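## Task

The desk holds several boxes, each marked with a letter on its bottom face. Move the box marked T onto the counter and return every other box to the desk. At the end the utility cart must be standing upright and the robot must not have toppled or be left leaning. Nothing may count as placed if it stays put only because the robot is holding it.

## Robot and tools

Robot: a Hello Robot Stretch 4 with a single arm. It has an omni-wheel base, a lift that slides up a mast, an arm that telescopes forward, a three-joint wrist (yaw, pitch, roll) and a two-finger gripper. It stands about 1.6 m tall; the base rim lies within 0.23 m of the base origin. Cameras: head_camera, head_left_camera, head_right_camera (fisheye) and wrist_camera. Loose objects may occasionally get nudged by an outside force.

Frames: the base frame sits on the floor beneath the base centre, x ahead, y to the left, z upward. hand_pose is reported in this frame and marks a point between the open fingertips; with all wrist joints at zero its axes line up with the base frame. The printed position may be somewhat off. The odometry frame is the base frame as it was when the scene began.

execute_actions: argument actions is a list holding one action or none (an empty list only reports state and images). Argument cameras picks which images come back; null, omitted or ["all"] gives all, [] gives none. An action may contain base, joints, or both, plus optional pace and contact_limits; alternatively it holds only end_of_arm. All motions in one action start together.
- base takes exactly one key, each a relative move from where the base last measured itself: translate_m (metres, straight ahead positive, -2 to 2), strafe_m (metres sideways, left positive, -2 to 2), rotate_rad (radians, counter-clockwise from above positive, -3.2 to 3.2).
- joints is a set of absolute targets keyed by name, not offsets: lift_m 0 to 1.2 m; arm_m 0 to 0.55 m of extension; wrist_yaw_rad -1.134 to 4.276 (0 points ahead, positive turns left, 3.14 folds back; past 3.4 the arm may obstruct); wrist_pitch_rad -1.117 to 4.259 (0 level, 1.57 pointing down); wrist_roll_rad -1.117 to 4.259 (0 puts the fingers at equal height, positive turns clockwise viewed from behind); gripper_m -0.038 to 0.141 m of fingertip gap (negative means the fingers press together). Joint targets outside range get clipped and the result notes it; any other bad value or unknown key rejects the call with no motion.
- pace: "slow", "default", "fast" or "max". Base top speeds are 0.1/0.3/0.4/0.6 m/s and 1/2/3/4 rad/s; with the lift above 0.2 these are reduced, down to 0.3 m/s and 1 rad/s at full height.
- contact_limits: only arm_m, from 0 (gentlest) to 0.75 (firmest), default 0.5.
- end_of_arm: "enable_torque" re-energises wrist or gripper motors that shut off.
A joint or base left out of an action may keep pushing toward an earlier target without this showing in the statuses. One action lasts at most 15 s. If a result reports a stop, the remaining motion calls in that same reply are skipped.

wait: seconds from 0 to 10; commands nothing and returns state and images.
zoom_image: camera plus region [x0, y0, x1, y1] in pixels of that camera's latest full image, origin top-left, at most 504 by 504.
finished_scene: pass the current scene's number; irreversible; the result reports success and gives the next task.

A sensible order: unfold the wrist (lift_m 0.4 with wrist_yaw_rad 0 in one action), look around, drive to the desk, pick each box, tilt or lift it so its underside letter can be read with the wrist or head camera, then carry the target box to the counter and put the rest back on the desk, releasing each so it rests on its own.

Result lines: base_status and joint_status tell how each commanded motion ended: done (for the base, wheels turned the commanded amount even if slipping), off_target, contact_stop_at_<key> (blocked; that part goes slack, a slack lift may sag under load, slack wheels may roll), limit_stop_at_<name>, time_out, torque_fault (wrist/gripper motor went limp; send enable_torque). limit_stop_at_tilt means a lean over 6 degrees; lift, arm and wheels go slack until it eases. limit_stop_at_own_body means the robot nearly hit itself, likely with the gripper pitched up below -0.2 and rolled below -0.4 or above 4; move that joint away. on_its_own lists unrequested behaviour; its "held at" gives a target, not a position. lidar_m: 12 distances in metres, 30-degree sectors, first straight ahead then counter-clockwise (4th left, 7th behind, 10th right); "-" means nothing seen or closer than 0.25 m; it misses glass, thin legs and much behind. wrist_depth_mm: 7 by 7 grid of depths, 100 to 2000 mm, from top-left. base_odometry uses wheel counts only; if turned_by_wheels and turned_by_imu differ by over about 0.1 rad, heading has drifted by that difference. base_tilt in degrees (forward, right positive) carries a fixed bias up to about 1.5. motor_effort gives percent of maximum with the peak in brackets; readings are noisy and biased. A load in a level gripper pushes wrist_pitch_rad effort away from 0; wheel effort positive means turning right.

Gripping: command a gap smaller than the object; the further below, the harder the squeeze and the more it pulls the object inward. Neither the gripper reading nor done proves a grasp; a firm squeeze at a target of 0 or above shows in the gripper effort. Fingertips pressed on a surface can jam; raise the lift.

Avoid: driving or turning with over 1 kg held and arm_m above 0.2, especially at fast paces; pushing or pulling hard with a high gripper or high contact limit; pressing the gripper into things during base or arm moves; holding over about 2 kg level; dropping, slamming or knocking objects, especially the utility cart. The simulation continues while you reason, holding the last command.

Each tool is called as a command line: name --argument value for each argument, lists and objects as JSON in quotes; but a table of rows of numbers goes row by row, as --pt "numbers of a row", without its own name.

## Session

execute_actions --actions '[]'

Scene clock: 0.00 s.
base_odometry: x=+0.000 y=+0.000 heading=+0.000 (m, m, rad; odometry frame)
turned_by_wheels: +0.000 (rad since the last result)
turned_by_imu: +0.000 (rad since the last result)
base_tilt: forward=+0.6 right=-0.2 (deg)
lidar_m: 1.68 2.09 1.11 1.06 1.14 1.83 1.76 1.52 2.28 2.21 2.36 1.72
base_status: not commanded
joint_positions: lift_m=+0.222 arm_m=+0.001 wrist_yaw_rad=+3.101 wrist_pitch_rad=+0.013 wrist_roll_rad=+0.012 gripper_m=+0.057
joint_status: not commanded
motor_effort: lift_m=+22 arm_m=-1 wrist_yaw_rad=+2 wrist_pitch_rad=-10 wrist_roll_rad=+3 gripper_m=-2 wheel_0=-1 wheel_1=+0 wheel_2=+0 (%)
hand_pose: x=-0.1129 y=+0.0991 z=+0.3962 quat_wxyz=(+0.020, -0.006, +0.006, +1.000) (m; base frame)
wrist_depth_mm: - 143 240 1921 1863 1863 1808 / - 113 143 1863 1921 1863 1863 / - 120 149 1921 1863 1808 1863 / 142 142 227 1921 1863 1863 1808 / 1499 1983 1863 1921 1863 1863 1921 / 1229 1430 197 1661 223 1808 1863 / 878 931 1025 149 1008 1160 1255
pictures: head_camera, head_left_camera, head_right_camera, wrist_camera
Images, in order (width x height): head_camera 420x560, head_left_camera 420x672, head_right_camera 420x672, wrist_camera 616x392.

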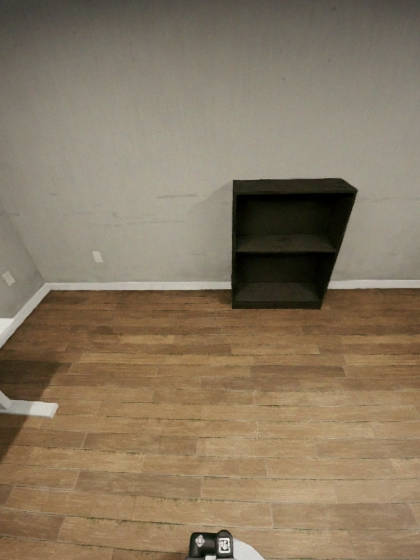

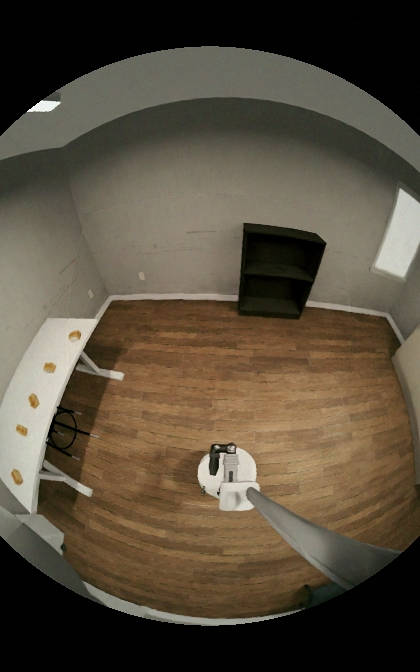

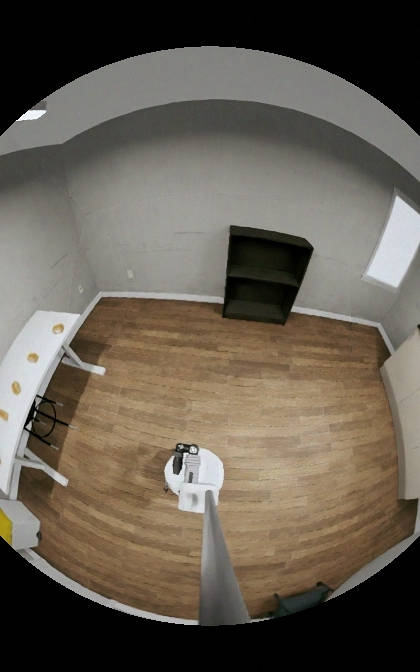

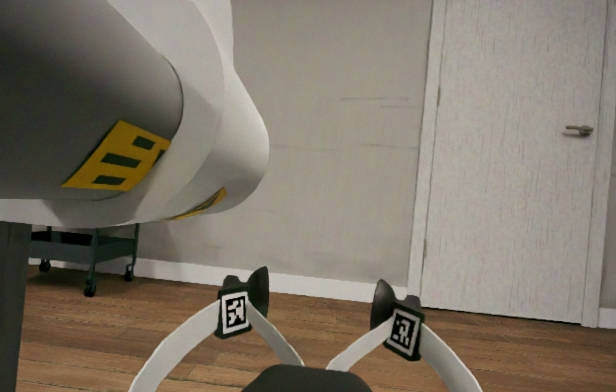

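execute_actions --actions '[{"base":{"rotate_rad":1.57},"joints":{"lift_m":0.75,"wrist_yaw_rad":0,"gripper_m":0.14}}]'

Scene clock: 3.10 s.
base_odometry: x=+0.000 y=+0.000 heading=+1.569 (m, m, rad; odometry frame)
turned_by_wheels: +1.569 (rad since the last result)
turned_by_imu: +1.575 (rad since the last result)
base_tilt: forward=+0.4 right=-0.2 (deg)
lidar_m: 1.07 1.16 1.81 1.74 1.54 2.30 2.25 2.38 1.74 1.70 2.08 1.10
base_status: done
joint_positions: lift_m=+0.750 arm_m=+0.001 wrist_yaw_rad=+0.001 wrist_pitch_rad=+0.013 wrist_roll_rad=+0.012 gripper_m=+0.140
joint_status: all done
motor_effort: lift_m=+26(26) arm_m=-1(1) wrist_yaw_rad=+1(6) wrist_pitch_rad=-10(10) wrist_roll_rad=+3(3) gripper_m=-3(2) wheel_0=-4(5) wheel_1=-1(10) wheel_2=-4(11) (%)
hand_pose: x=+0.4603 y=-0.0873 z=+0.9242 quat_wxyz=(+1.000, +0.006, +0.006, +0.000) (m; base frame)
wrist_depth_mm: 1863 1708 1756 1708 1618 1576 1537 / 1808 1756 1708 1661 1661 1661 1576 / 1756 1808 1661 1618 1708 1618 1537 / 1756 1708 1661 1708 1576 1576 1576 / 1808 1756 1661 1708 1661 1576 1537 / 1618 917 866 976 1025 960 1229 / 1661 1708 1708 148 1618 831 991
pictures: head_camera, head_left_camera, head_right_camera, wrist_camera
Images, in order (width x height): head_camera 420x560, head_left_camera 420x672, head_right_camera 420x672, wrist_camera 616x392.

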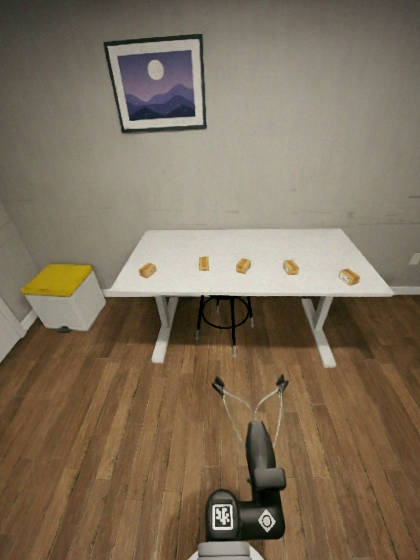

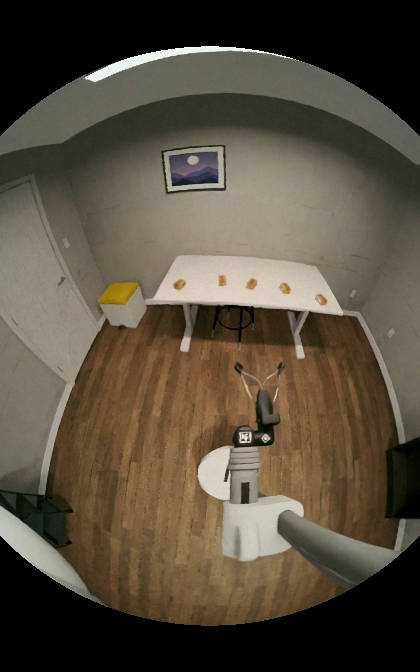

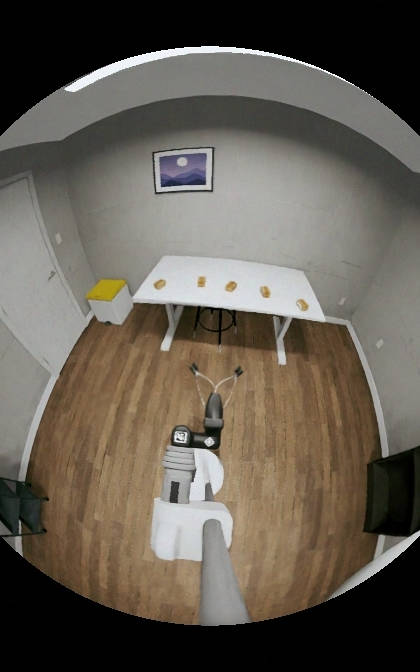

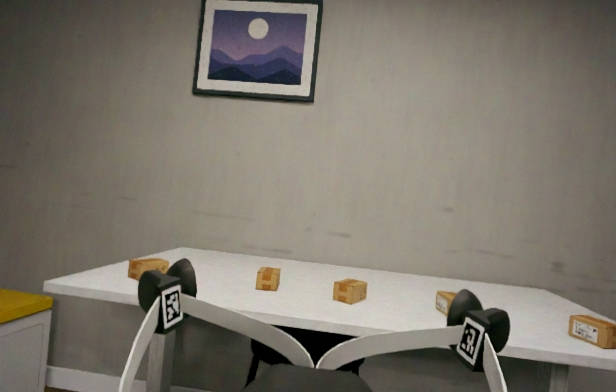

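execute_actions --actions '[{"base":{"translate_m":0.45},"joints":{"lift_m":0.65}}]' --cameras '["head_camera","wrist_camera"]'

Scene clock: 6.23 s.
base_odometry: x=+0.000 y=+0.450 heading=+1.570 (m, m, rad; odometry frame)
turned_by_wheels: +0.000 (rad since the last result)
turned_by_imu: +0.000 (rad since the last result)
base_tilt: forward=+0.5 right=-0.2 (deg)
lidar_m: 0.63 0.69 1.51 1.70 1.83 1.94 2.70 2.70 1.79 2.00 0.83 0.64
base_status: done
joint_positions: lift_m=+0.650 arm_m=+0.001 wrist_yaw_rad=+0.000 wrist_pitch_rad=+0.013 wrist_roll_rad=+0.012 gripper_m=+0.140
joint_status: all done
motor_effort: lift_m=+16(26) arm_m=-1(1) wrist_yaw_rad=+1(1) wrist_pitch_rad=-10(10) wrist_roll_rad=+3(2) gripper_m=-1(0) wheel_0=+5(9) wheel_1=+2(6) wheel_2=-2(12) (%)
hand_pose: x=+0.4603 y=-0.0874 z=+0.8250 quat_wxyz=(+1.000, +0.006, +0.006, +0.000) (m; base frame)
wrist_depth_mm: 1308 1336 1255 1229 1182 1182 1160 / 1336 1281 1255 1229 1182 1138 1160 / 1308 1281 1255 1229 1205 1182 1138 / 1308 1281 1205 1229 1182 1160 1138 / 634 917 1060 1205 1182 1182 1138 / 466 430 445 580 569 603 569 / 1281 1255 424 148 389 379 455
pictures: head_camera, wrist_camera
Images, in order (width x height): head_camera 420x560, wrist_camera 616x392.

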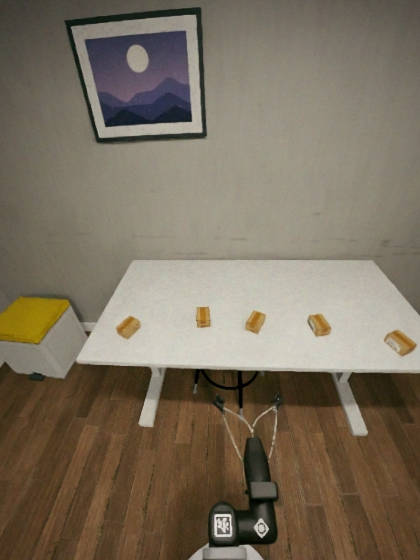

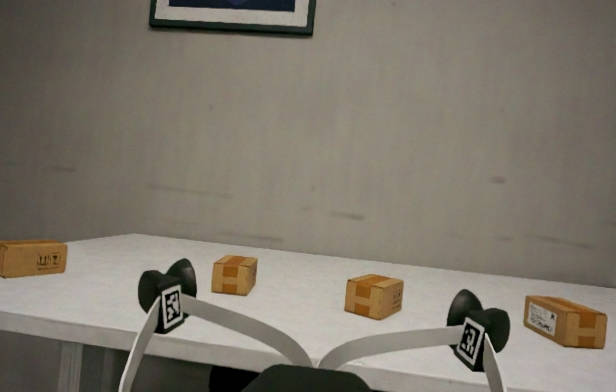

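execute_actions --actions '[{"base":{"strafe_m":-0.075},"joints":{"lift_m":0.6,"arm_m":0.24}}]' --cameras '["head_camera","wrist_camera"]'

Scene clock: 8.17 s.
base_odometry: x=+0.075 y=+0.450 heading=+1.570 (m, m, rad; odometry frame)
turned_by_wheels: +0.000 (rad since the last result)
turned_by_imu: -0.001 (rad since the last result)
base_tilt: forward=+0.5 right=-0.3 (deg)
lidar_m: 0.64 0.69 1.53 1.79 1.87 2.10 2.73 2.64 1.73 1.91 0.83 0.65
base_status: done
joint_positions: lift_m=+0.600 arm_m=+0.239 wrist_yaw_rad=+0.000 wrist_pitch_rad=+0.012 wrist_roll_rad=+0.012 gripper_m=+0.140
joint_status: all done
motor_effort: lift_m=+15(16) arm_m=+5(6) wrist_yaw_rad=+1(2) wrist_pitch_rad=-10(10) wrist_roll_rad=+2(3) gripper_m=-2(1) wheel_0=+3(16) wheel_1=-1(9) wheel_2=+0(1) (%)
hand_pose: x=+0.6985 y=-0.0874 z=+0.7751 quat_wxyz=(+1.000, +0.006, +0.006, +0.000) (m; base frame)
wrist_depth_mm: 1042 1025 1008 991 931 960 917 / 1042 1025 976 976 960 931 917 / 1060 1008 1008 976 946 946 917 / 1042 1008 1008 960 931 931 917 / 530 404 707 820 931 917 904 / 320 291 309 329 394 413 504 / 227 234 252 148 255 256 309
pictures: head_camera, wrist_camera
Images, in order (width x height): head_camera 420x560, wrist_camera 616x392.

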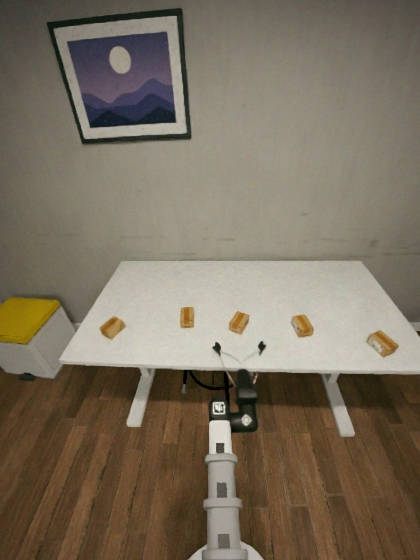

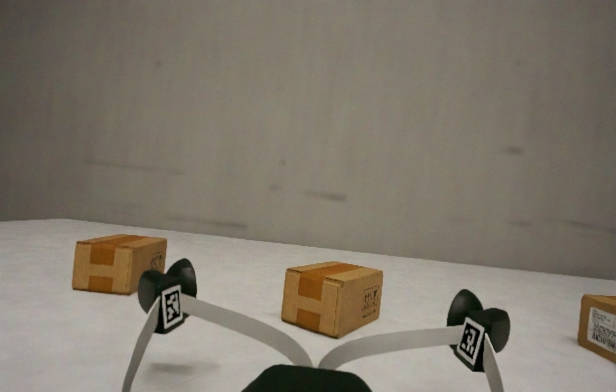

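execute_actions --actions '[{"joints":{"lift_m":0.565,"arm_m":0.40}}]' --cameras '["head_camera","wrist_camera"]'

execute_actions --actions '[{"joints":{"gripper_m":0.0}}]' --cameras '["wrist_camera"]'

execute_actions --actions '[{"joints":{"lift_m":0.75}}]' --cameras '[]'

execute_actions --actions '[{"joints":{"wrist_roll_rad":3.14,"arm_m":0.1}}]' --cameras '["head_camera","wrist_camera"]'

zoom_image --camera "head_camera" --region '[140,280,340,460]'

Scene clock: 9.77 s.
base_odometry: x=+0.076 y=+0.450 heading=+1.570 (m, m, rad; odometry frame)
turned_by_wheels: +0.000 (rad since the last result)
turned_by_imu: +0.024 (rad since the last result)
base_tilt: forward=+0.6 right=-0.4 (deg)
lidar_m: 0.64 0.68 1.54 1.77 1.85 2.12 2.71 2.56 1.75 1.93 0.81 0.65
base_status: not commanded
joint_positions: lift_m=+0.565 arm_m=+0.336 wrist_yaw_rad=-0.001 wrist_pitch_rad=+0.012 wrist_roll_rad=+0.012 gripper_m=+0.140
joint_status: arm_m contact_stop (moved +0.096 of +0.161); the others done
on_its_own: arm_m is slack since a contact_stop (your +0.400 is given up)
motor_effort: lift_m=+21(21) arm_m=+0(30) wrist_yaw_rad=+4(100) wrist_pitch_rad=-8(19) wrist_roll_rad=+4(0) gripper_m=+1(1) wheel_0=+0(10) wheel_1=+1(9) wheel_2=+0(14) (%)
hand_pose: x=+0.7950 y=-0.0876 z=+0.7401 quat_wxyz=(+1.000, +0.006, +0.006, +0.000) (m; base frame)
wrist_depth_mm: 991 946 891 878 854 842 820 / 960 946 904 904 866 842 831 / 960 917 904 891 854 842 820 / 960 931 904 878 854 831 798 / 289 298 492 539 264 820 809 / 224 211 216 248 228 286 362 / 158 162 176 148 179 188 214
pictures: head_camera, wrist_camera
Images, in order (width x height): head_camera 420x560, wrist_camera 616x392.

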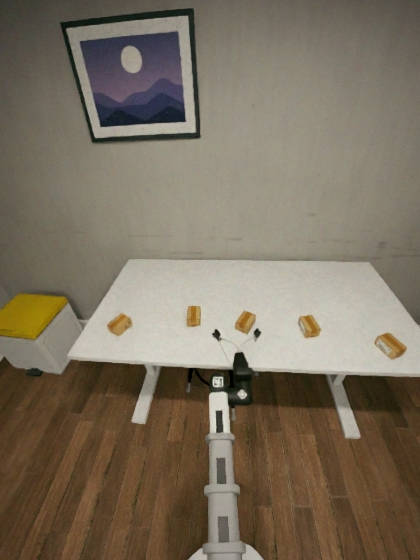

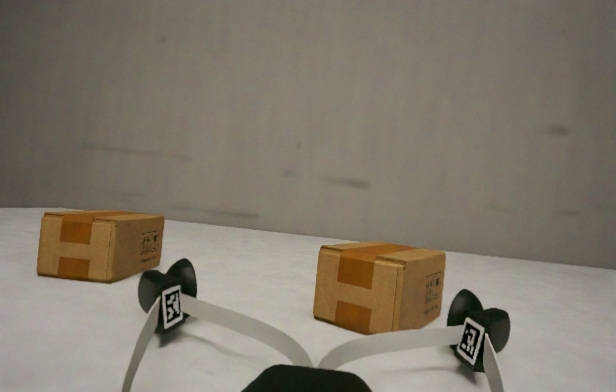

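not run: a stop came earlier in this reply.

not run: a stop came earlier in this reply.

not run: a stop came earlier in this reply.

Region (140, 280, 340, 460) of head_camera's 420x560 image, scaled by 2.520, with more detail than that image has; it fills the top 454 rows of this view, and the rest is white.

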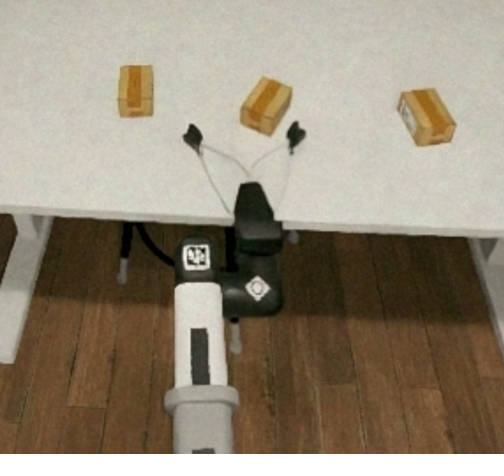

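execute_actions --actions '[{"base":{"strafe_m":-0.035},"joints":{"lift_m":0.74,"arm_m":0.3,"wrist_pitch_rad":0.7}}]' --cameras '["wrist_camera"]'

Scene clock: 11.63 s.
base_odometry: x=+0.110 y=+0.450 heading=+1.571 (m, m, rad; odometry frame)
turned_by_wheels: +0.001 (rad since the last result)
turned_by_imu: +0.000 (rad since the last result)
base_tilt: forward=+0.6 right=-0.2 (deg)
lidar_m: 0.64 0.69 1.59 1.81 1.91 2.18 2.70 2.55 1.69 1.88 0.83 0.65
base_status: done
joint_positions: lift_m=+0.740 arm_m=+0.301 wrist_yaw_rad=+0.004 wrist_pitch_rad=+0.692 wrist_roll_rad=+0.012 gripper_m=+0.140
joint_status: all done
motor_effort: lift_m=+24(22) arm_m=-6(9) wrist_yaw_rad=-9(34) wrist_pitch_rad=+19(91) wrist_roll_rad=+5(0) gripper_m=+0(0) wheel_0=+6(13) wheel_1=+1(12) wheel_2=+4(2) (%)
hand_pose: x=+0.6943 y=-0.0866 z=+0.7338 quat_wxyz=(+0.941, +0.005, +0.339, +0.000) (m; base frame)
wrist_depth_mm: 691 715 741 768 778 768 741 / 496 402 517 530 554 559 574 / 370 362 399 327 345 424 436 / 314 320 327 310 325 342 349 / 267 271 274 279 283 286 290 / 231 223 224 240 243 234 248 / 213 206 209 151 208 206 217
pictures: wrist_camera
Images, in order (width x height): wrist_camera 616x392.

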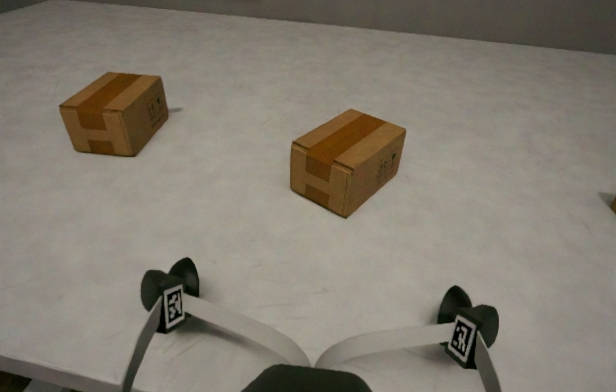

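Fingers touching the table; raise a bit and advance.

execute_actions --actions '[{"joints":{"lift_m":0.76}}]' --cameras '[]'

execute_actions --actions '[{"base":{"strafe_m":-0.015},"joints":{"arm_m":0.46}}]' --cameras '["wrist_camera"]'

Scene clock: 13.43 s.
base_odometry: x=+0.110 y=+0.450 heading=+1.570 (m, m, rad; odometry frame)
turned_by_wheels: +0.000 (rad since the last result)
turned_by_imu: -0.001 (rad since the last result)
base_tilt: forward=+0.5 right=-0.2 (deg)
lidar_m: 0.65 0.68 1.56 1.83 1.89 2.16 2.71 2.54 1.68 1.89 0.83 0.64
base_status: not commanded
joint_positions: lift_m=+0.760 arm_m=+0.301 wrist_yaw_rad=+0.001 wrist_pitch_rad=+0.701 wrist_roll_rad=+0.012 gripper_m=+0.140
joint_status: all done
motor_effort: lift_m=+26(25) arm_m=-5(6) wrist_yaw_rad=+0(9) wrist_pitch_rad=-6(19) wrist_roll_rad=+4(5) gripper_m=-2(2) wheel_0=+6(6) wheel_1=+0(1) wheel_2=+4(4) (%)
hand_pose: x=+0.6922 y=-0.0873 z=+0.7516 quat_wxyz=(+0.939, +0.005, +0.344, -0.002) (m; base frame)
wrist_depth_mm: 723 732 741 778 788 768 750 / 517 508 544 554 574 585 603 / 389 373 421 410 418 445 462 / 336 342 345 325 343 362 368 / 285 289 291 296 301 304 307 / 247 238 240 256 260 255 265 / 225 220 224 148 224 220 233
pictures: none
No camera images: the call's "cameras" was empty. Leave "cameras" out to get every camera's image.

Scene clock: 14.97 s.
base_odometry: x=+0.125 y=+0.450 heading=+1.571 (m, m, rad; odometry frame)
turned_by_wheels: +0.000 (rad since the last result)
turned_by_imu: +0.000 (rad since the last result)
base_tilt: forward=+0.5 right=-0.3 (deg)
lidar_m: 0.62 0.68 1.60 1.83 1.90 2.18 2.70 2.49 1.69 1.87 0.83 0.64
base_status: done
joint_positions: lift_m=+0.760 arm_m=+0.459 wrist_yaw_rad=+0.000 wrist_pitch_rad=+0.702 wrist_roll_rad=+0.012 gripper_m=+0.140
joint_status: all done
motor_effort: lift_m=+26(26) arm_m=+5(5) wrist_yaw_rad=+2(0) wrist_pitch_rad=-8(8) wrist_roll_rad=+4(4) gripper_m=+2(1) wheel_0=+4(17) wheel_1=-2(10) wheel_2=+0(1) (%)
hand_pose: x=+0.8504 y=-0.0874 z=+0.7516 quat_wxyz=(+0.939, +0.006, +0.344, -0.002) (m; base frame)
wrist_depth_mm: 715 715 699 683 661 647 615 / 512 525 535 554 564 585 597 / 407 413 421 430 436 445 455 / 277 340 345 351 355 359 370 / 268 289 293 230 298 306 307 / 248 238 199 198 236 253 266 / 220 220 216 148 222 220 232
pictures: wrist_camera
Images, in order (width x height): wrist_camera 616x392.

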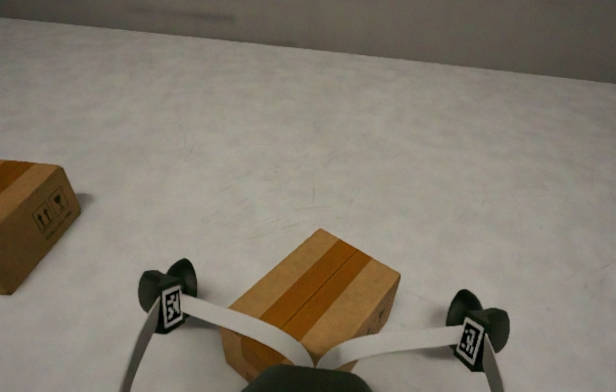

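execute_actions --actions '[{"joints":{"gripper_m":0.0}}]' --cameras '["wrist_camera"]'

execute_actions --actions '[{"joints":{"lift_m":0.9}}]' --cameras '[]'

execute_actions --actions '[{"joints":{"wrist_roll_rad":3.14,"arm_m":0.1,"wrist_pitch_rad":-0.15}}]' --cameras '["head_camera","wrist_camera"]'

zoom_image --camera "head_camera" --region '[140,260,340,440]'

Scene clock: 17.57 s.
base_odometry: x=+0.125 y=+0.450 heading=+1.571 (m, m, rad; odometry frame)
turned_by_wheels: +0.000 (rad since the last result)
turned_by_imu: -0.001 (rad since the last result)
base_tilt: forward=+0.4 right=-0.2 (deg)
lidar_m: 0.63 0.68 1.59 1.82 1.90 2.20 2.69 2.52 1.68 1.89 0.83 0.64
base_status: not commanded
joint_positions: lift_m=+0.760 arm_m=+0.459 wrist_yaw_rad=+0.000 wrist_pitch_rad=+0.702 wrist_roll_rad=+0.012 gripper_m=+0.001
joint_status: all done
motor_effort: lift_m=+26(26) arm_m=+5(5) wrist_yaw_rad=+2(1) wrist_pitch_rad=-10(9) wrist_roll_rad=+3(2) gripper_m=-25(21) wheel_0=+4(4) wheel_1=-2(2) wheel_2=+0(0) (%)
hand_pose: x=+0.8504 y=-0.0874 z=+0.7515 quat_wxyz=(+0.939, +0.006, +0.344, -0.002) (m; base frame)
wrist_depth_mm: 707 715 691 699 668 634 615 / 512 530 535 549 564 580 597 / 404 415 418 433 433 449 459 / 276 342 345 349 357 362 368 / 270 289 290 216 291 303 306 / 248 251 183 186 195 262 265 / 219 213 214 167 174 169 232
pictures: wrist_camera
Images, in order (width x height): wrist_camera 616x392.

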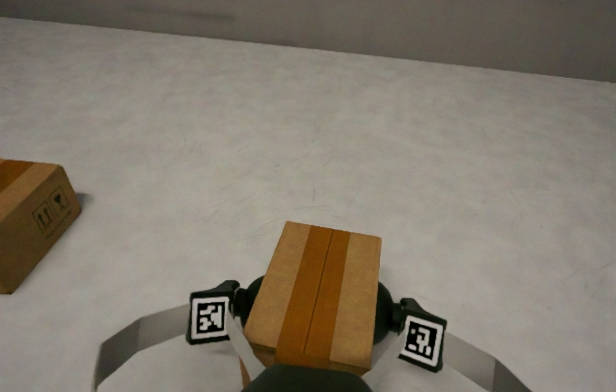

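Scene clock: 19.20 s.
base_odometry: x=+0.125 y=+0.450 heading=+1.571 (m, m, rad; odometry frame)
turned_by_wheels: +0.000 (rad since the last result)
turned_by_imu: +0.000 (rad since the last result)
base_tilt: forward=+0.5 right=-0.3 (deg)
lidar_m: 0.61 0.69 1.59 1.82 1.87 2.19 2.71 2.53 1.68 1.89 0.80 0.61
base_status: not commanded
joint_positions: lift_m=+0.900 arm_m=+0.459 wrist_yaw_rad=+0.000 wrist_pitch_rad=+0.702 wrist_roll_rad=+0.012 gripper_m=+0.001
joint_status: all done
motor_effort: lift_m=+26(31) arm_m=+5(5) wrist_yaw_rad=+1(1) wrist_pitch_rad=-10(10) wrist_roll_rad=+4(3) gripper_m=-22(23) wheel_0=+4(4) wheel_1=-2(2) wheel_2=+0(0) (%)
hand_pose: x=+0.8503 y=-0.0874 z=+0.8914 quat_wxyz=(+0.939, +0.006, +0.344, -0.002) (m; base frame)
wrist_depth_mm: 788 741 723 691 654 647 627 / 831 809 788 759 741 707 668 / 661 676 683 699 723 732 723 / 549 554 564 574 580 580 603 / 462 469 480 216 480 500 504 / 355 375 183 186 196 424 430 / 324 345 351 167 173 168 377
pictures: none
No camera images: the call's "cameras" was empty. Leave "cameras" out to get every camera's image.

Scene clock: 21.63 s.
base_odometry: x=+0.125 y=+0.450 heading=+1.571 (m, m, rad; odometry frame)
turned_by_wheels: +0.000 (rad since the last result)
turned_by_imu: -0.001 (rad since the last result)
base_tilt: forward=+0.5 right=-0.2 (deg)
lidar_m: 0.63 0.68 1.60 1.83 1.90 2.21 2.69 2.50 1.68 1.87 0.81 0.65
base_status: not commanded
joint_positions: lift_m=+0.900 arm_m=+0.101 wrist_yaw_rad=+0.000 wrist_pitch_rad=-0.147 wrist_roll_rad=+3.140 gripper_m=+0.001
joint_status: all done
motor_effort: lift_m=+26(26) arm_m=-4(5) wrist_yaw_rad=+2(1) wrist_pitch_rad=-13(18) wrist_roll_rad=+4(6) gripper_m=-26(25) wheel_0=+4(4) wheel_1=-2(2) wheel_2=+0(0) (%)
hand_pose: x=+0.5571 y=-0.0874 z=+1.1199 quat_wxyz=(+0.001, +0.997, +0.000, +0.073) (m; base frame)
wrist_depth_mm: 1042 1060 1025 1042 960 878 820 / 1060 1060 1060 1078 1042 1060 1060 / 1078 1078 1078 1098 1060 1060 1078 / 1118 1078 1098 1098 1118 1118 1118 / 1138 1118 1118 216 1118 1138 1138 / 1138 1160 183 185 195 1118 1160 / 1182 1182 1182 167 173 169 1160
pictures: head_camera, wrist_camera
Images, in order (width x height): head_camera 420x560, wrist_camera 616x392.

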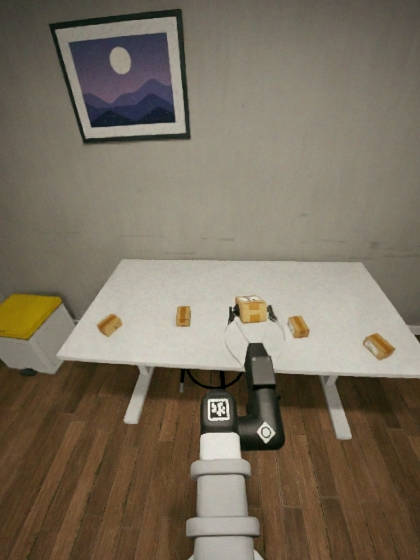

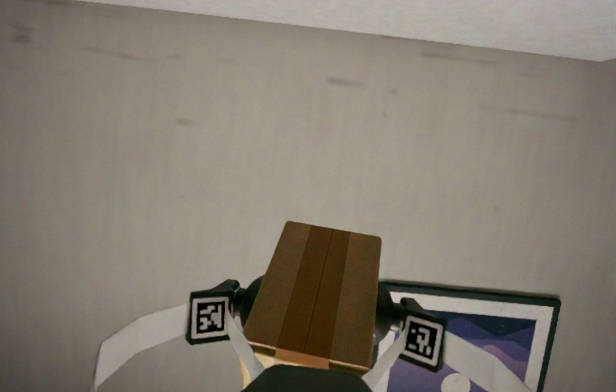

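Region (140, 260, 340, 440) of head_camera's 420x560 image, scaled by 2.520, with more detail than that image has; it fills the top 454 rows of this view, and the rest is white.

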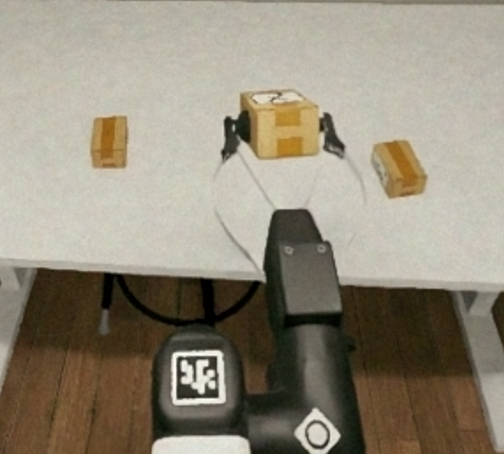

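execute_actions --actions '[{"joints":{"wrist_pitch_rad":-0.9}}]' --cameras '["head_camera"]'

zoom_image --camera "head_camera" --region '[160,220,360,400]'

Scene clock: 22.80 s.
base_odometry: x=+0.125 y=+0.450 heading=+1.571 (m, m, rad; odometry frame)
turned_by_wheels: +0.000 (rad since the last result)
turned_by_imu: +0.000 (rad since the last result)
base_tilt: forward=+0.5 right=-0.3 (deg)
lidar_m: 0.63 0.67 1.61 1.80 1.90 2.18 2.69 2.50 1.67 1.87 0.82 0.65
base_status: not commanded
joint_positions: lift_m=+0.900 arm_m=+0.101 wrist_yaw_rad=+0.000 wrist_pitch_rad=-0.897 wrist_roll_rad=+3.140 gripper_m=+0.001
joint_status: all done
motor_effort: lift_m=+26(26) arm_m=-4(4) wrist_yaw_rad=+1(2) wrist_pitch_rad=-10(19) wrist_roll_rad=+4(2) gripper_m=-24(23) wheel_0=+4(4) wheel_1=-2(2) wheel_2=+0(0) (%)
hand_pose: x=+0.4516 y=-0.0874 z=+1.3033 quat_wxyz=(+0.001, +0.901, +0.000, +0.434) (m; base frame)
wrist_depth_mm: 1160 1118 1098 1098 1078 1078 1025 / 1308 1336 1255 1255 1229 1205 1160 / 1537 1499 1464 1430 1430 1397 1397 / 1708 1618 1661 1661 1708 1661 1618 / 1537 1537 1576 216 1576 1576 1618 / 1336 1397 183 186 196 1397 1397 / 1281 1229 1229 167 173 169 1308
pictures: head_camera
Images, in order (width x height): head_camera 420x560.

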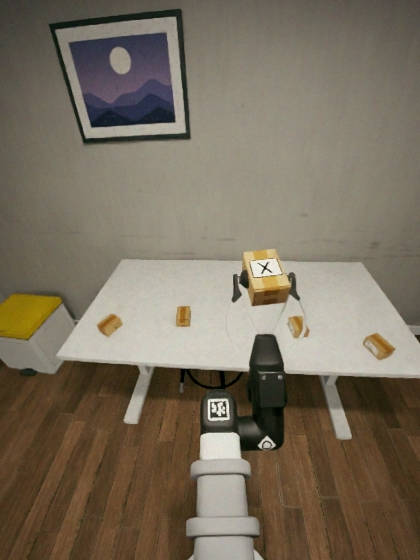

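Region (160, 220, 360, 400) of head_camera's 420x560 image, scaled by 2.520, with more detail than that image has; it fills the top 454 rows of this view, and the rest is white.

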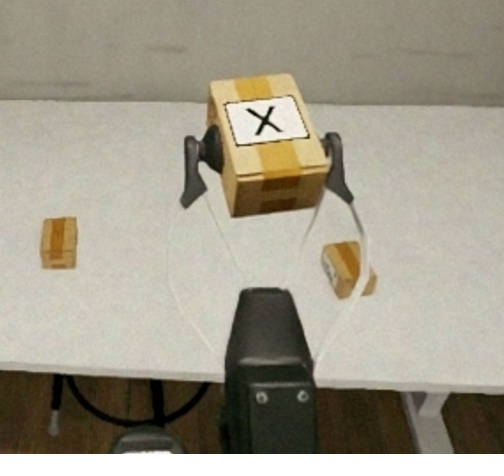

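execute_actions --actions '[{"joints":{"wrist_pitch_rad":0.7,"wrist_roll_rad":0,"arm_m":0.46}}]' --cameras '[]'

execute_actions --actions '[{"joints":{"lift_m":0.765}}]' --cameras '[]'

execute_actions --actions '[{"joints":{"gripper_m":0.14}}]' --cameras '[]'

execute_actions --actions '[{"joints":{"arm_m":0.3}}]' --cameras '[]'

execute_actions --actions '[{"base":{"strafe_m":0.22}}]' --cameras '["wrist_camera"]'

Scene clock: 25.70 s.
base_odometry: x=+0.125 y=+0.450 heading=+1.571 (m, m, rad; odometry frame)
turned_by_wheels: +0.000 (rad since the last result)
turned_by_imu: -0.001 (rad since the last result)
base_tilt: forward=+0.5 right=-0.2 (deg)
lidar_m: 0.62 0.70 1.59 1.82 1.88 2.20 2.69 2.50 1.67 1.88 0.84 0.61
base_status: not commanded
joint_positions: lift_m=+0.900 arm_m=+0.459 wrist_yaw_rad=+0.000 wrist_pitch_rad=+0.702 wrist_roll_rad=+0.000 gripper_m=+0.001
joint_status: all done
motor_effort: lift_m=+26(26) arm_m=+4(5) wrist_yaw_rad=+1(2) wrist_pitch_rad=-9(10) wrist_roll_rad=+2(3) gripper_m=-24(22) wheel_0=+4(4) wheel_1=-2(2) wheel_2=+0(0) (%)
hand_pose: x=+0.8504 y=-0.0874 z=+0.8914 quat_wxyz=(+0.939, +0.000, +0.344, +0.000) (m; base frame)
wrist_depth_mm: 778 750 715 691 668 647 621 / 820 809 788 768 732 707 676 / 654 668 683 691 715 741 723 / 539 549 559 564 585 591 609 / 462 469 477 216 480 504 504 / 353 375 183 185 195 430 433 / 324 345 349 167 173 169 382
pictures: none
No camera images: the call's "cameras" was empty. Leave "cameras" out to get every camera's image.

Scene clock: 27.33 s.
base_odometry: x=+0.125 y=+0.450 heading=+1.571 (m, m, rad; odometry frame)
turned_by_wheels: +0.000 (rad since the last result)
turned_by_imu: +0.000 (rad since the last result)
base_tilt: forward=+0.5 right=-0.2 (deg)
lidar_m: 0.62 0.69 1.60 1.84 1.91 2.19 2.71 2.51 1.67 1.88 0.82 0.63
base_status: not commanded
joint_positions: lift_m=+0.765 arm_m=+0.459 wrist_yaw_rad=+0.000 wrist_pitch_rad=+0.702 wrist_roll_rad=+0.000 gripper_m=+0.001
joint_status: all done
motor_effort: lift_m=+16(26) arm_m=+5(5) wrist_yaw_rad=+1(1) wrist_pitch_rad=-10(10) wrist_roll_rad=+2(3) gripper_m=-25(23) wheel_0=+4(4) wheel_1=-2(2) wheel_2=+0(0) (%)
hand_pose: x=+0.8503 y=-0.0874 z=+0.7573 quat_wxyz=(+0.939, +0.000, +0.344, +0.000) (m; base frame)
wrist_depth_mm: 723 741 699 691 668 640 615 / 521 525 549 559 585 603 634 / 413 418 430 439 449 466 473 / 281 347 351 359 366 373 377 / 273 291 298 216 301 312 319 / 252 255 183 186 195 271 273 / 222 217 218 167 173 169 238
pictures: none
No camera images: the call's "cameras" was empty. Leave "cameras" out to get every camera's image.

Scene clock: 29.70 s.
base_odometry: x=+0.125 y=+0.450 heading=+1.571 (m, m, rad; odometry frame)
turned_by_wheels: +0.000 (rad since the last result)
turned_by_imu: -0.001 (rad since the last result)
base_tilt: forward=+0.5 right=-0.2 (deg)
lidar_m: 0.63 0.69 1.58 1.82 1.88 2.19 2.71 2.51 1.68 1.88 0.84 0.64
base_status: not commanded
joint_positions: lift_m=+0.765 arm_m=+0.459 wrist_yaw_rad=+0.000 wrist_pitch_rad=+0.702 wrist_roll_rad=+0.000 gripper_m=+0.140
joint_status: all done
motor_effort: lift_m=+16(16) arm_m=+5(5) wrist_yaw_rad=+0(1) wrist_pitch_rad=-9(10) wrist_roll_rad=+1(2) gripper_m=-3(25) wheel_0=+4(4) wheel_1=-2(2) wheel_2=+0(0) (%)
hand_pose: x=+0.8503 y=-0.0874 z=+0.7573 quat_wxyz=(+0.939, +0.000, +0.344, +0.000) (m; base frame)
wrist_depth_mm: 723 715 707 683 676 640 621 / 521 539 549 574 585 603 640 / 413 415 430 439 449 462 473 / 283 347 353 359 368 373 379 / 274 294 300 244 300 312 317 / 251 244 245 206 262 262 273 / 224 224 229 148 225 227 239
pictures: none
No camera images: the call's "cameras" was empty. Leave "cameras" out to get every camera's image.

Scene clock: 31.23 s.
base_odometry: x=+0.125 y=+0.450 heading=+1.571 (m, m, rad; odometry frame)
turned_by_wheels: +0.000 (rad since the last result)
turned_by_imu: +0.000 (rad since the last result)
base_tilt: forward=+0.5 right=-0.3 (deg)
lidar_m: 0.64 0.67 1.58 1.82 1.90 2.20 2.70 2.50 1.69 1.89 0.81 0.64
base_status: not commanded
joint_positions: lift_m=+0.765 arm_m=+0.301 wrist_yaw_rad=+0.000 wrist_pitch_rad=+0.702 wrist_roll_rad=+0.000 gripper_m=+0.140
joint_status: all done
motor_effort: lift_m=+16(16) arm_m=-5(3) wrist_yaw_rad=+1(1) wrist_pitch_rad=-9(9) wrist_roll_rad=+2(3) gripper_m=-3(0) wheel_0=+4(4) wheel_1=-2(2) wheel_2=+0(0) (%)
hand_pose: x=+0.6920 y=-0.0874 z=+0.7573 quat_wxyz=(+0.939, +0.000, +0.344, +0.000) (m; base frame)
wrist_depth_mm: 715 732 768 809 788 768 750 / 525 539 554 564 580 603 627 / 392 384 433 402 436 469 477 / 342 347 353 334 364 377 382 / 290 296 300 306 307 315 319 / 253 244 246 263 265 260 273 / 229 224 229 148 229 227 242
pictures: none
No camera images: the call's "cameras" was empty. Leave "cameras" out to get every camera's image.

Scene clock: 33.27 s.
base_odometry: x=-0.095 y=+0.450 heading=+1.570 (m, m, rad; odometry frame)
turned_by_wheels: +0.000 (rad since the last result)
turned_by_imu: -0.001 (rad since the last result)
base_tilt: forward=+0.4 right=-0.2 (deg)
lidar_m: 0.66 0.70 1.53 1.62 1.74 1.88 2.68 2.81 1.88 2.09 0.88 0.67
base_status: done
joint_positions: lift_m=+0.765 arm_m=+0.301 wrist_yaw_rad=+0.000 wrist_pitch_rad=+0.702 wrist_roll_rad=+0.000 gripper_m=+0.140
joint_status: not commanded
motor_effort: lift_m=+17(16) arm_m=-4(5) wrist_yaw_rad=+2(2) wrist_pitch_rad=-9(9) wrist_roll_rad=+3(1) gripper_m=+0(3) wheel_0=-3(11) wheel_1=+0(8) wheel_2=+0(0) (%)
hand_pose: x=+0.6920 y=-0.0874 z=+0.7573 quat_wxyz=(+0.939, +0.000, +0.344, +0.000) (m; base frame)
wrist_depth_mm: 960 732 778 809 788 778 759 / 521 530 554 569 585 603 621 / 389 421 427 353 452 459 473 / 340 345 355 359 366 375 320 / 289 294 300 304 309 314 319 / 252 244 247 264 267 262 274 / 917 239 234 148 229 227 241
pictures: wrist_camera
Images, in order (width x height): wrist_camera 616x392.

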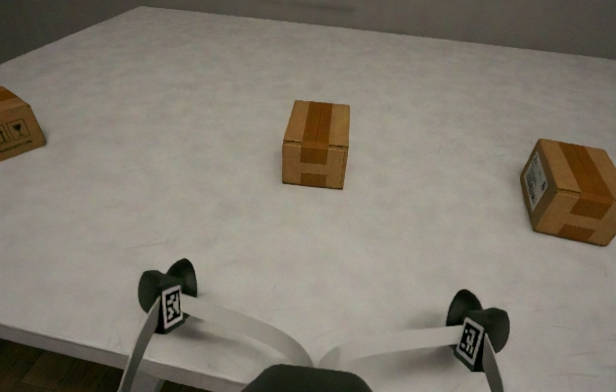

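execute_actions --actions '[{"joints":{"arm_m":0.5,"lift_m":0.76}}]' --cameras '["wrist_camera"]'

execute_actions --actions '[{"joints":{"gripper_m":0.0}}]' --cameras '["wrist_camera"]'

execute_actions --actions '[{"joints":{"lift_m":0.88}}]' --cameras '[]'

execute_actions --actions '[{"joints":{"wrist_roll_rad":3.14,"arm_m":0.2,"wrist_pitch_rad":-0.9}}]' --cameras '["head_camera"]'

Scene clock: 35.10 s.
base_odometry: x=-0.095 y=+0.450 heading=+1.570 (m, m, rad; odometry frame)
turned_by_wheels: +0.000 (rad since the last result)
turned_by_imu: -0.001 (rad since the last result)
base_tilt: forward=+0.5 right=-0.2 (deg)
lidar_m: 0.64 0.68 1.55 1.60 1.72 1.87 2.69 2.78 1.87 2.11 0.82 0.66
base_status: not commanded
joint_positions: lift_m=+0.760 arm_m=+0.499 wrist_yaw_rad=+0.000 wrist_pitch_rad=+0.702 wrist_roll_rad=+0.000 gripper_m=+0.140
joint_status: all done
motor_effort: lift_m=+15(18) arm_m=+5(5) wrist_yaw_rad=+1(2) wrist_pitch_rad=-8(9) wrist_roll_rad=+3(2) gripper_m=+1(2) wheel_0=-3(3) wheel_1=+0(0) wheel_2=+0(0) (%)
hand_pose: x=+0.8904 y=-0.0874 z=+0.7524 quat_wxyz=(+0.939, +0.000, +0.344, +0.000) (m; base frame)
wrist_depth_mm: 750 707 683 668 654 621 603 / 508 525 539 559 569 591 621 / 402 413 418 427 436 452 462 / 332 340 343 347 359 366 373 / 281 287 291 231 303 306 312 / 247 236 202 200 260 255 267 / 218 220 213 148 224 223 234
pictures: wrist_camera
Images, in order (width x height): wrist_camera 616x392.

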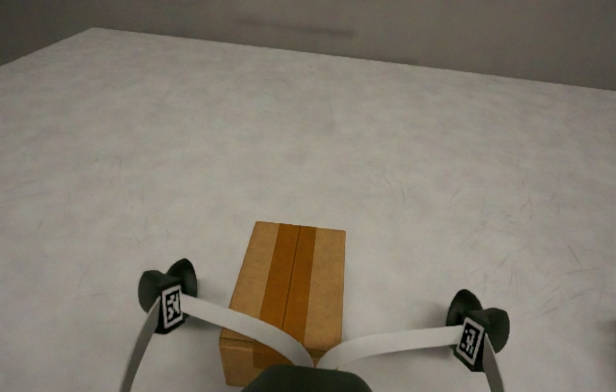

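Scene clock: 37.47 s.
base_odometry: x=-0.095 y=+0.450 heading=+1.570 (m, m, rad; odometry frame)
turned_by_wheels: +0.000 (rad since the last result)
turned_by_imu: -0.001 (rad since the last result)
base_tilt: forward=+0.5 right=-0.3 (deg)
lidar_m: 0.64 0.71 1.55 1.60 1.72 1.90 2.68 2.83 1.90 2.08 0.82 0.65
base_status: not commanded
joint_positions: lift_m=+0.760 arm_m=+0.499 wrist_yaw_rad=+0.000 wrist_pitch_rad=+0.702 wrist_roll_rad=+0.000 gripper_m=+0.001
joint_status: all done
motor_effort: lift_m=+16(15) arm_m=+5(5) wrist_yaw_rad=+1(1) wrist_pitch_rad=-10(9) wrist_roll_rad=+1(2) gripper_m=-23(27) wheel_0=-3(3) wheel_1=+0(0) wheel_2=+0(0) (%)
hand_pose: x=+0.8903 y=-0.0874 z=+0.7523 quat_wxyz=(+0.939, +0.000, +0.344, +0.000) (m; base frame)
wrist_depth_mm: 741 699 683 661 654 621 609 / 508 521 539 549 564 585 615 / 402 410 421 427 439 452 459 / 332 338 343 351 355 364 370 / 282 287 291 216 294 306 309 / 247 252 187 186 193 265 267 / 217 214 219 167 173 168 234
pictures: wrist_camera
Images, in order (width x height): wrist_camera 616x392.

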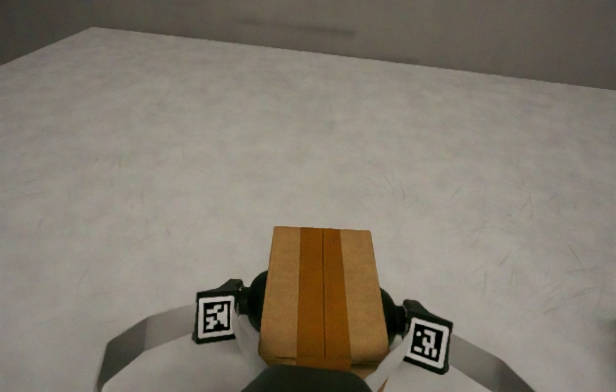

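Scene clock: 39.00 s.
base_odometry: x=-0.095 y=+0.450 heading=+1.570 (m, m, rad; odometry frame)
turned_by_wheels: +0.000 (rad since the last result)
turned_by_imu: +0.000 (rad since the last result)
base_tilt: forward=+0.6 right=-0.2 (deg)
lidar_m: 0.64 0.71 1.53 1.60 1.73 1.88 2.68 2.78 1.90 2.10 0.84 0.67
base_status: not commanded
joint_positions: lift_m=+0.880 arm_m=+0.499 wrist_yaw_rad=+0.000 wrist_pitch_rad=+0.702 wrist_roll_rad=+0.000 gripper_m=+0.001
joint_status: all done
motor_effort: lift_m=+26(32) arm_m=+5(5) wrist_yaw_rad=+1(2) wrist_pitch_rad=-10(10) wrist_roll_rad=+2(2) gripper_m=-23(22) wheel_0=-3(3) wheel_1=+0(0) wheel_2=+0(0) (%)
hand_pose: x=+0.8903 y=-0.0874 z=+0.8714 quat_wxyz=(+0.939, +0.000, +0.344, +0.000) (m; base frame)
wrist_depth_mm: 759 732 707 668 647 615 597 / 842 768 759 732 699 676 654 / 627 634 647 661 683 699 683 / 512 517 530 535 544 559 574 / 436 445 452 216 455 473 484 / 382 387 186 186 193 404 410 / 336 330 338 166 173 168 359
pictures: none
No camera images: the call's "cameras" was empty. Leave "cameras" out to get every camera's image.

Scene clock: 41.43 s.
base_odometry: x=-0.095 y=+0.450 heading=+1.570 (m, m, rad; odometry frame)
turned_by_wheels: +0.000 (rad since the last result)
turned_by_imu: -0.001 (rad since the last result)
base_tilt: forward=+0.5 right=-0.2 (deg)
lidar_m: 0.65 0.72 1.52 1.61 1.73 1.88 2.69 2.78 1.88 2.10 0.85 0.66
base_status: not commanded
joint_positions: lift_m=+0.880 arm_m=+0.201 wrist_yaw_rad=+0.000 wrist_pitch_rad=-0.898 wrist_roll_rad=+3.140 gripper_m=+0.001
joint_status: all done
motor_effort: lift_m=+26(27) arm_m=-4(5) wrist_yaw_rad=+2(1) wrist_pitch_rad=-10(19) wrist_roll_rad=+4(10) gripper_m=-23(24) wheel_0=-3(3) wheel_1=+0(0) wheel_2=+0(0) (%)
hand_pose: x=+0.5515 y=-0.0875 z=+1.2833 quat_wxyz=(+0.001, +0.901, +0.000, +0.434) (m; base frame)
wrist_depth_mm: 1060 1042 1042 1025 991 991 991 / 1205 1182 1182 1160 1118 1098 1118 / 1366 1366 1366 1366 1336 1308 1281 / 1661 1661 1618 1576 1537 1499 1499 / 1576 1576 1576 216 1661 1618 1618 / 1430 1366 187 186 193 1430 1430 / 1281 1255 1255 167 173 169 1366
pictures: head_camera
Images, in order (width x height): head_camera 420x560.

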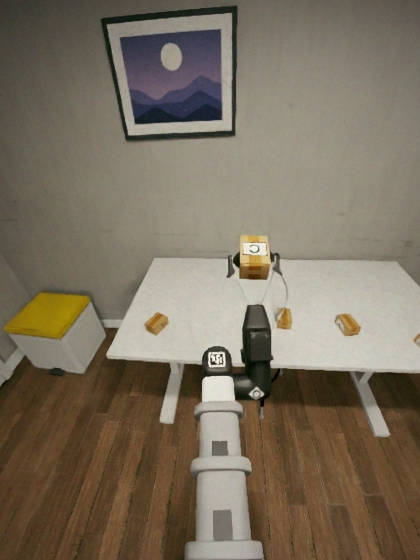

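execute_actions --actions '[{"joints":{"wrist_pitch_rad":0.7,"wrist_roll_rad":0,"arm_m":0.5}}]' --cameras '[]'

execute_actions --actions '[{"joints":{"lift_m":0.765}}]' --cameras '[]'

execute_actions --actions '[{"joints":{"gripper_m":0.14}}]' --cameras '[]'

execute_actions --actions '[{"joints":{"arm_m":0.28}}]' --cameras '[]'

execute_actions --actions '[{"base":{"strafe_m":0.33}}]' --cameras '["wrist_camera"]'

Scene clock: 51.07 s.
base_odometry: x=-0.095 y=+0.450 heading=+1.570 (m, m, rad; odometry frame)
turned_by_wheels: +0.000 (rad since the last result)
turned_by_imu: -0.002 (rad since the last result)
base_tilt: forward=+0.5 right=-0.3 (deg)
lidar_m: 0.63 0.71 1.50 1.59 1.73 1.88 2.68 2.81 1.88 2.10 0.84 0.66
base_status: not commanded
joint_positions: lift_m=+0.880 arm_m=+0.499 wrist_yaw_rad=+0.000 wrist_pitch_rad=+0.702 wrist_roll_rad=+0.000 gripper_m=+0.001
joint_status: all done
motor_effort: lift_m=+26(27) arm_m=+5(6) wrist_yaw_rad=+1(2) wrist_pitch_rad=-10(10) wrist_roll_rad=+2(2) gripper_m=-22(28) wheel_0=-3(3) wheel_1=+0(0) wheel_2=+0(0) (%)
hand_pose: x=+0.8903 y=-0.0874 z=+0.8714 quat_wxyz=(+0.939, +0.000, +0.344, +0.000) (m; base frame)
wrist_depth_mm: 759 732 707 676 640 621 603 / 842 778 759 741 707 676 661 / 627 634 647 647 676 699 699 / 517 517 530 544 554 559 574 / 439 442 452 216 452 469 480 / 379 384 187 186 193 410 410 / 338 327 340 167 173 168 359
pictures: none
No camera images: the call's "cameras" was empty. Leave "cameras" out to get every camera's image.

Scene clock: 52.60 s.
base_odometry: x=-0.095 y=+0.450 heading=+1.570 (m, m, rad; odometry frame)
turned_by_wheels: +0.000 (rad since the last result)
turned_by_imu: +0.000 (rad since the last result)
base_tilt: forward=+0.5 right=-0.2 (deg)
lidar_m: 0.64 0.70 1.51 1.60 1.73 1.87 2.69 2.80 1.89 2.09 0.85 0.64
base_status: not commanded
joint_positions: lift_m=+0.765 arm_m=+0.499 wrist_yaw_rad=+0.000 wrist_pitch_rad=+0.702 wrist_roll_rad=+0.000 gripper_m=+0.001
joint_status: all done
motor_effort: lift_m=+15(28) arm_m=+5(5) wrist_yaw_rad=+1(1) wrist_pitch_rad=-10(10) wrist_roll_rad=+2(2) gripper_m=-24(23) wheel_0=-3(3) wheel_1=+0(0) wheel_2=+0(0) (%)
hand_pose: x=+0.8903 y=-0.0874 z=+0.7573 quat_wxyz=(+0.939, +0.000, +0.344, +0.000) (m; base frame)
wrist_depth_mm: 759 699 683 676 654 615 603 / 530 530 539 564 580 591 621 / 413 421 430 439 442 459 473 / 340 345 353 359 366 370 379 / 290 293 298 216 301 312 317 / 251 255 187 186 193 270 273 / 224 217 224 166 173 169 239
pictures: none
No camera images: the call's "cameras" was empty. Leave "cameras" out to get every camera's image.

Scene clock: 54.97 s.
base_odometry: x=-0.095 y=+0.450 heading=+1.570 (m, m, rad; odometry frame)
turned_by_wheels: +0.000 (rad since the last result)
turned_by_imu: -0.001 (rad since the last result)
base_tilt: forward=+0.6 right=-0.2 (deg)
lidar_m: 0.63 0.69 1.54 1.60 1.72 1.86 2.69 2.81 1.87 2.11 0.84 0.64
base_status: not commanded
joint_positions: lift_m=+0.765 arm_m=+0.499 wrist_yaw_rad=+0.000 wrist_pitch_rad=+0.702 wrist_roll_rad=+0.000 gripper_m=+0.140
joint_status: all done
motor_effort: lift_m=+16(15) arm_m=+5(5) wrist_yaw_rad=+1(1) wrist_pitch_rad=-10(10) wrist_roll_rad=+2(2) gripper_m=-3(21) wheel_0=-3(3) wheel_1=+0(0) wheel_2=+0(0) (%)
hand_pose: x=+0.8903 y=-0.0874 z=+0.7573 quat_wxyz=(+0.939, +0.000, +0.344, +0.000) (m; base frame)
wrist_depth_mm: 750 691 691 661 640 621 603 / 521 544 554 564 585 603 627 / 410 421 430 439 452 462 473 / 340 347 351 357 364 375 379 / 289 294 300 236 307 314 319 / 251 243 246 206 262 263 274 / 223 224 229 148 224 226 238
pictures: none
No camera images: the call's "cameras" was empty. Leave "cameras" out to get every camera's image.

Scene clock: 56.73 s.
base_odometry: x=-0.095 y=+0.450 heading=+1.570 (m, m, rad; odometry frame)
turned_by_wheels: +0.000 (rad since the last result)
turned_by_imu: +0.000 (rad since the last result)
base_tilt: forward=+0.4 right=-0.3 (deg)
lidar_m: 0.66 0.69 1.52 1.57 1.74 1.87 2.69 2.80 1.89 2.09 0.85 0.68
base_status: not commanded
joint_positions: lift_m=+0.765 arm_m=+0.281 wrist_yaw_rad=+0.000 wrist_pitch_rad=+0.702 wrist_roll_rad=+0.000 gripper_m=+0.140
joint_status: all done
motor_effort: lift_m=+16(16) arm_m=-4(5) wrist_yaw_rad=+1(1) wrist_pitch_rad=-9(10) wrist_roll_rad=+0(2) gripper_m=+0(2) wheel_0=-4(3) wheel_1=+0(0) wheel_2=+0(0) (%)
hand_pose: x=+0.6720 y=-0.0874 z=+0.7574 quat_wxyz=(+0.939, +0.000, +0.344, +0.000) (m; base frame)
wrist_depth_mm: 976 741 768 798 820 809 788 / 521 535 549 564 591 615 615 / 397 421 430 377 449 462 373 / 342 347 355 362 366 370 330 / 291 297 300 304 307 315 320 / 266 250 246 264 268 263 274 / 946 917 917 148 229 226 241
pictures: none
No camera images: the call's "cameras" was empty. Leave "cameras" out to get every camera's image.

Scene clock: 59.17 s.
base_odometry: x=-0.425 y=+0.450 heading=+1.570 (m, m, rad; odometry frame)
turned_by_wheels: +0.000 (rad since the last result)
turned_by_imu: -0.001 (rad since the last result)
base_tilt: forward=+0.5 right=-0.3 (deg)
lidar_m: 0.67 1.23 1.29 1.27 1.40 1.49 2.65 2.83 2.20 2.43 0.89 0.69
base_status: done
joint_positions: lift_m=+0.765 arm_m=+0.281 wrist_yaw_rad=+0.000 wrist_pitch_rad=+0.702 wrist_roll_rad=+0.000 gripper_m=+0.140
joint_status: not commanded
motor_effort: lift_m=+16(16) arm_m=-4(5) wrist_yaw_rad=+2(1) wrist_pitch_rad=-9(9) wrist_roll_rad=+2(1) gripper_m=-2(3) wheel_0=-2(12) wheel_1=+0(9) wheel_2=+0(1) (%)
hand_pose: x=+0.6720 y=-0.0874 z=+0.7573 quat_wxyz=(+0.939, +0.000, +0.344, +0.000) (m; base frame)
wrist_depth_mm: 1025 976 931 809 820 820 809 / 1138 1078 591 569 591 603 627 / 960 1160 430 353 452 462 477 / 931 347 357 345 368 373 379 / 310 296 300 304 307 315 319 / 1042 291 267 268 267 263 273 / 931 946 976 148 798 245 245
pictures: wrist_camera
Images, in order (width x height): wrist_camera 616x392.

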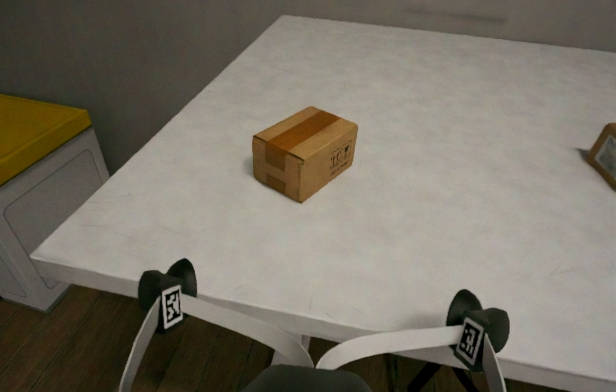

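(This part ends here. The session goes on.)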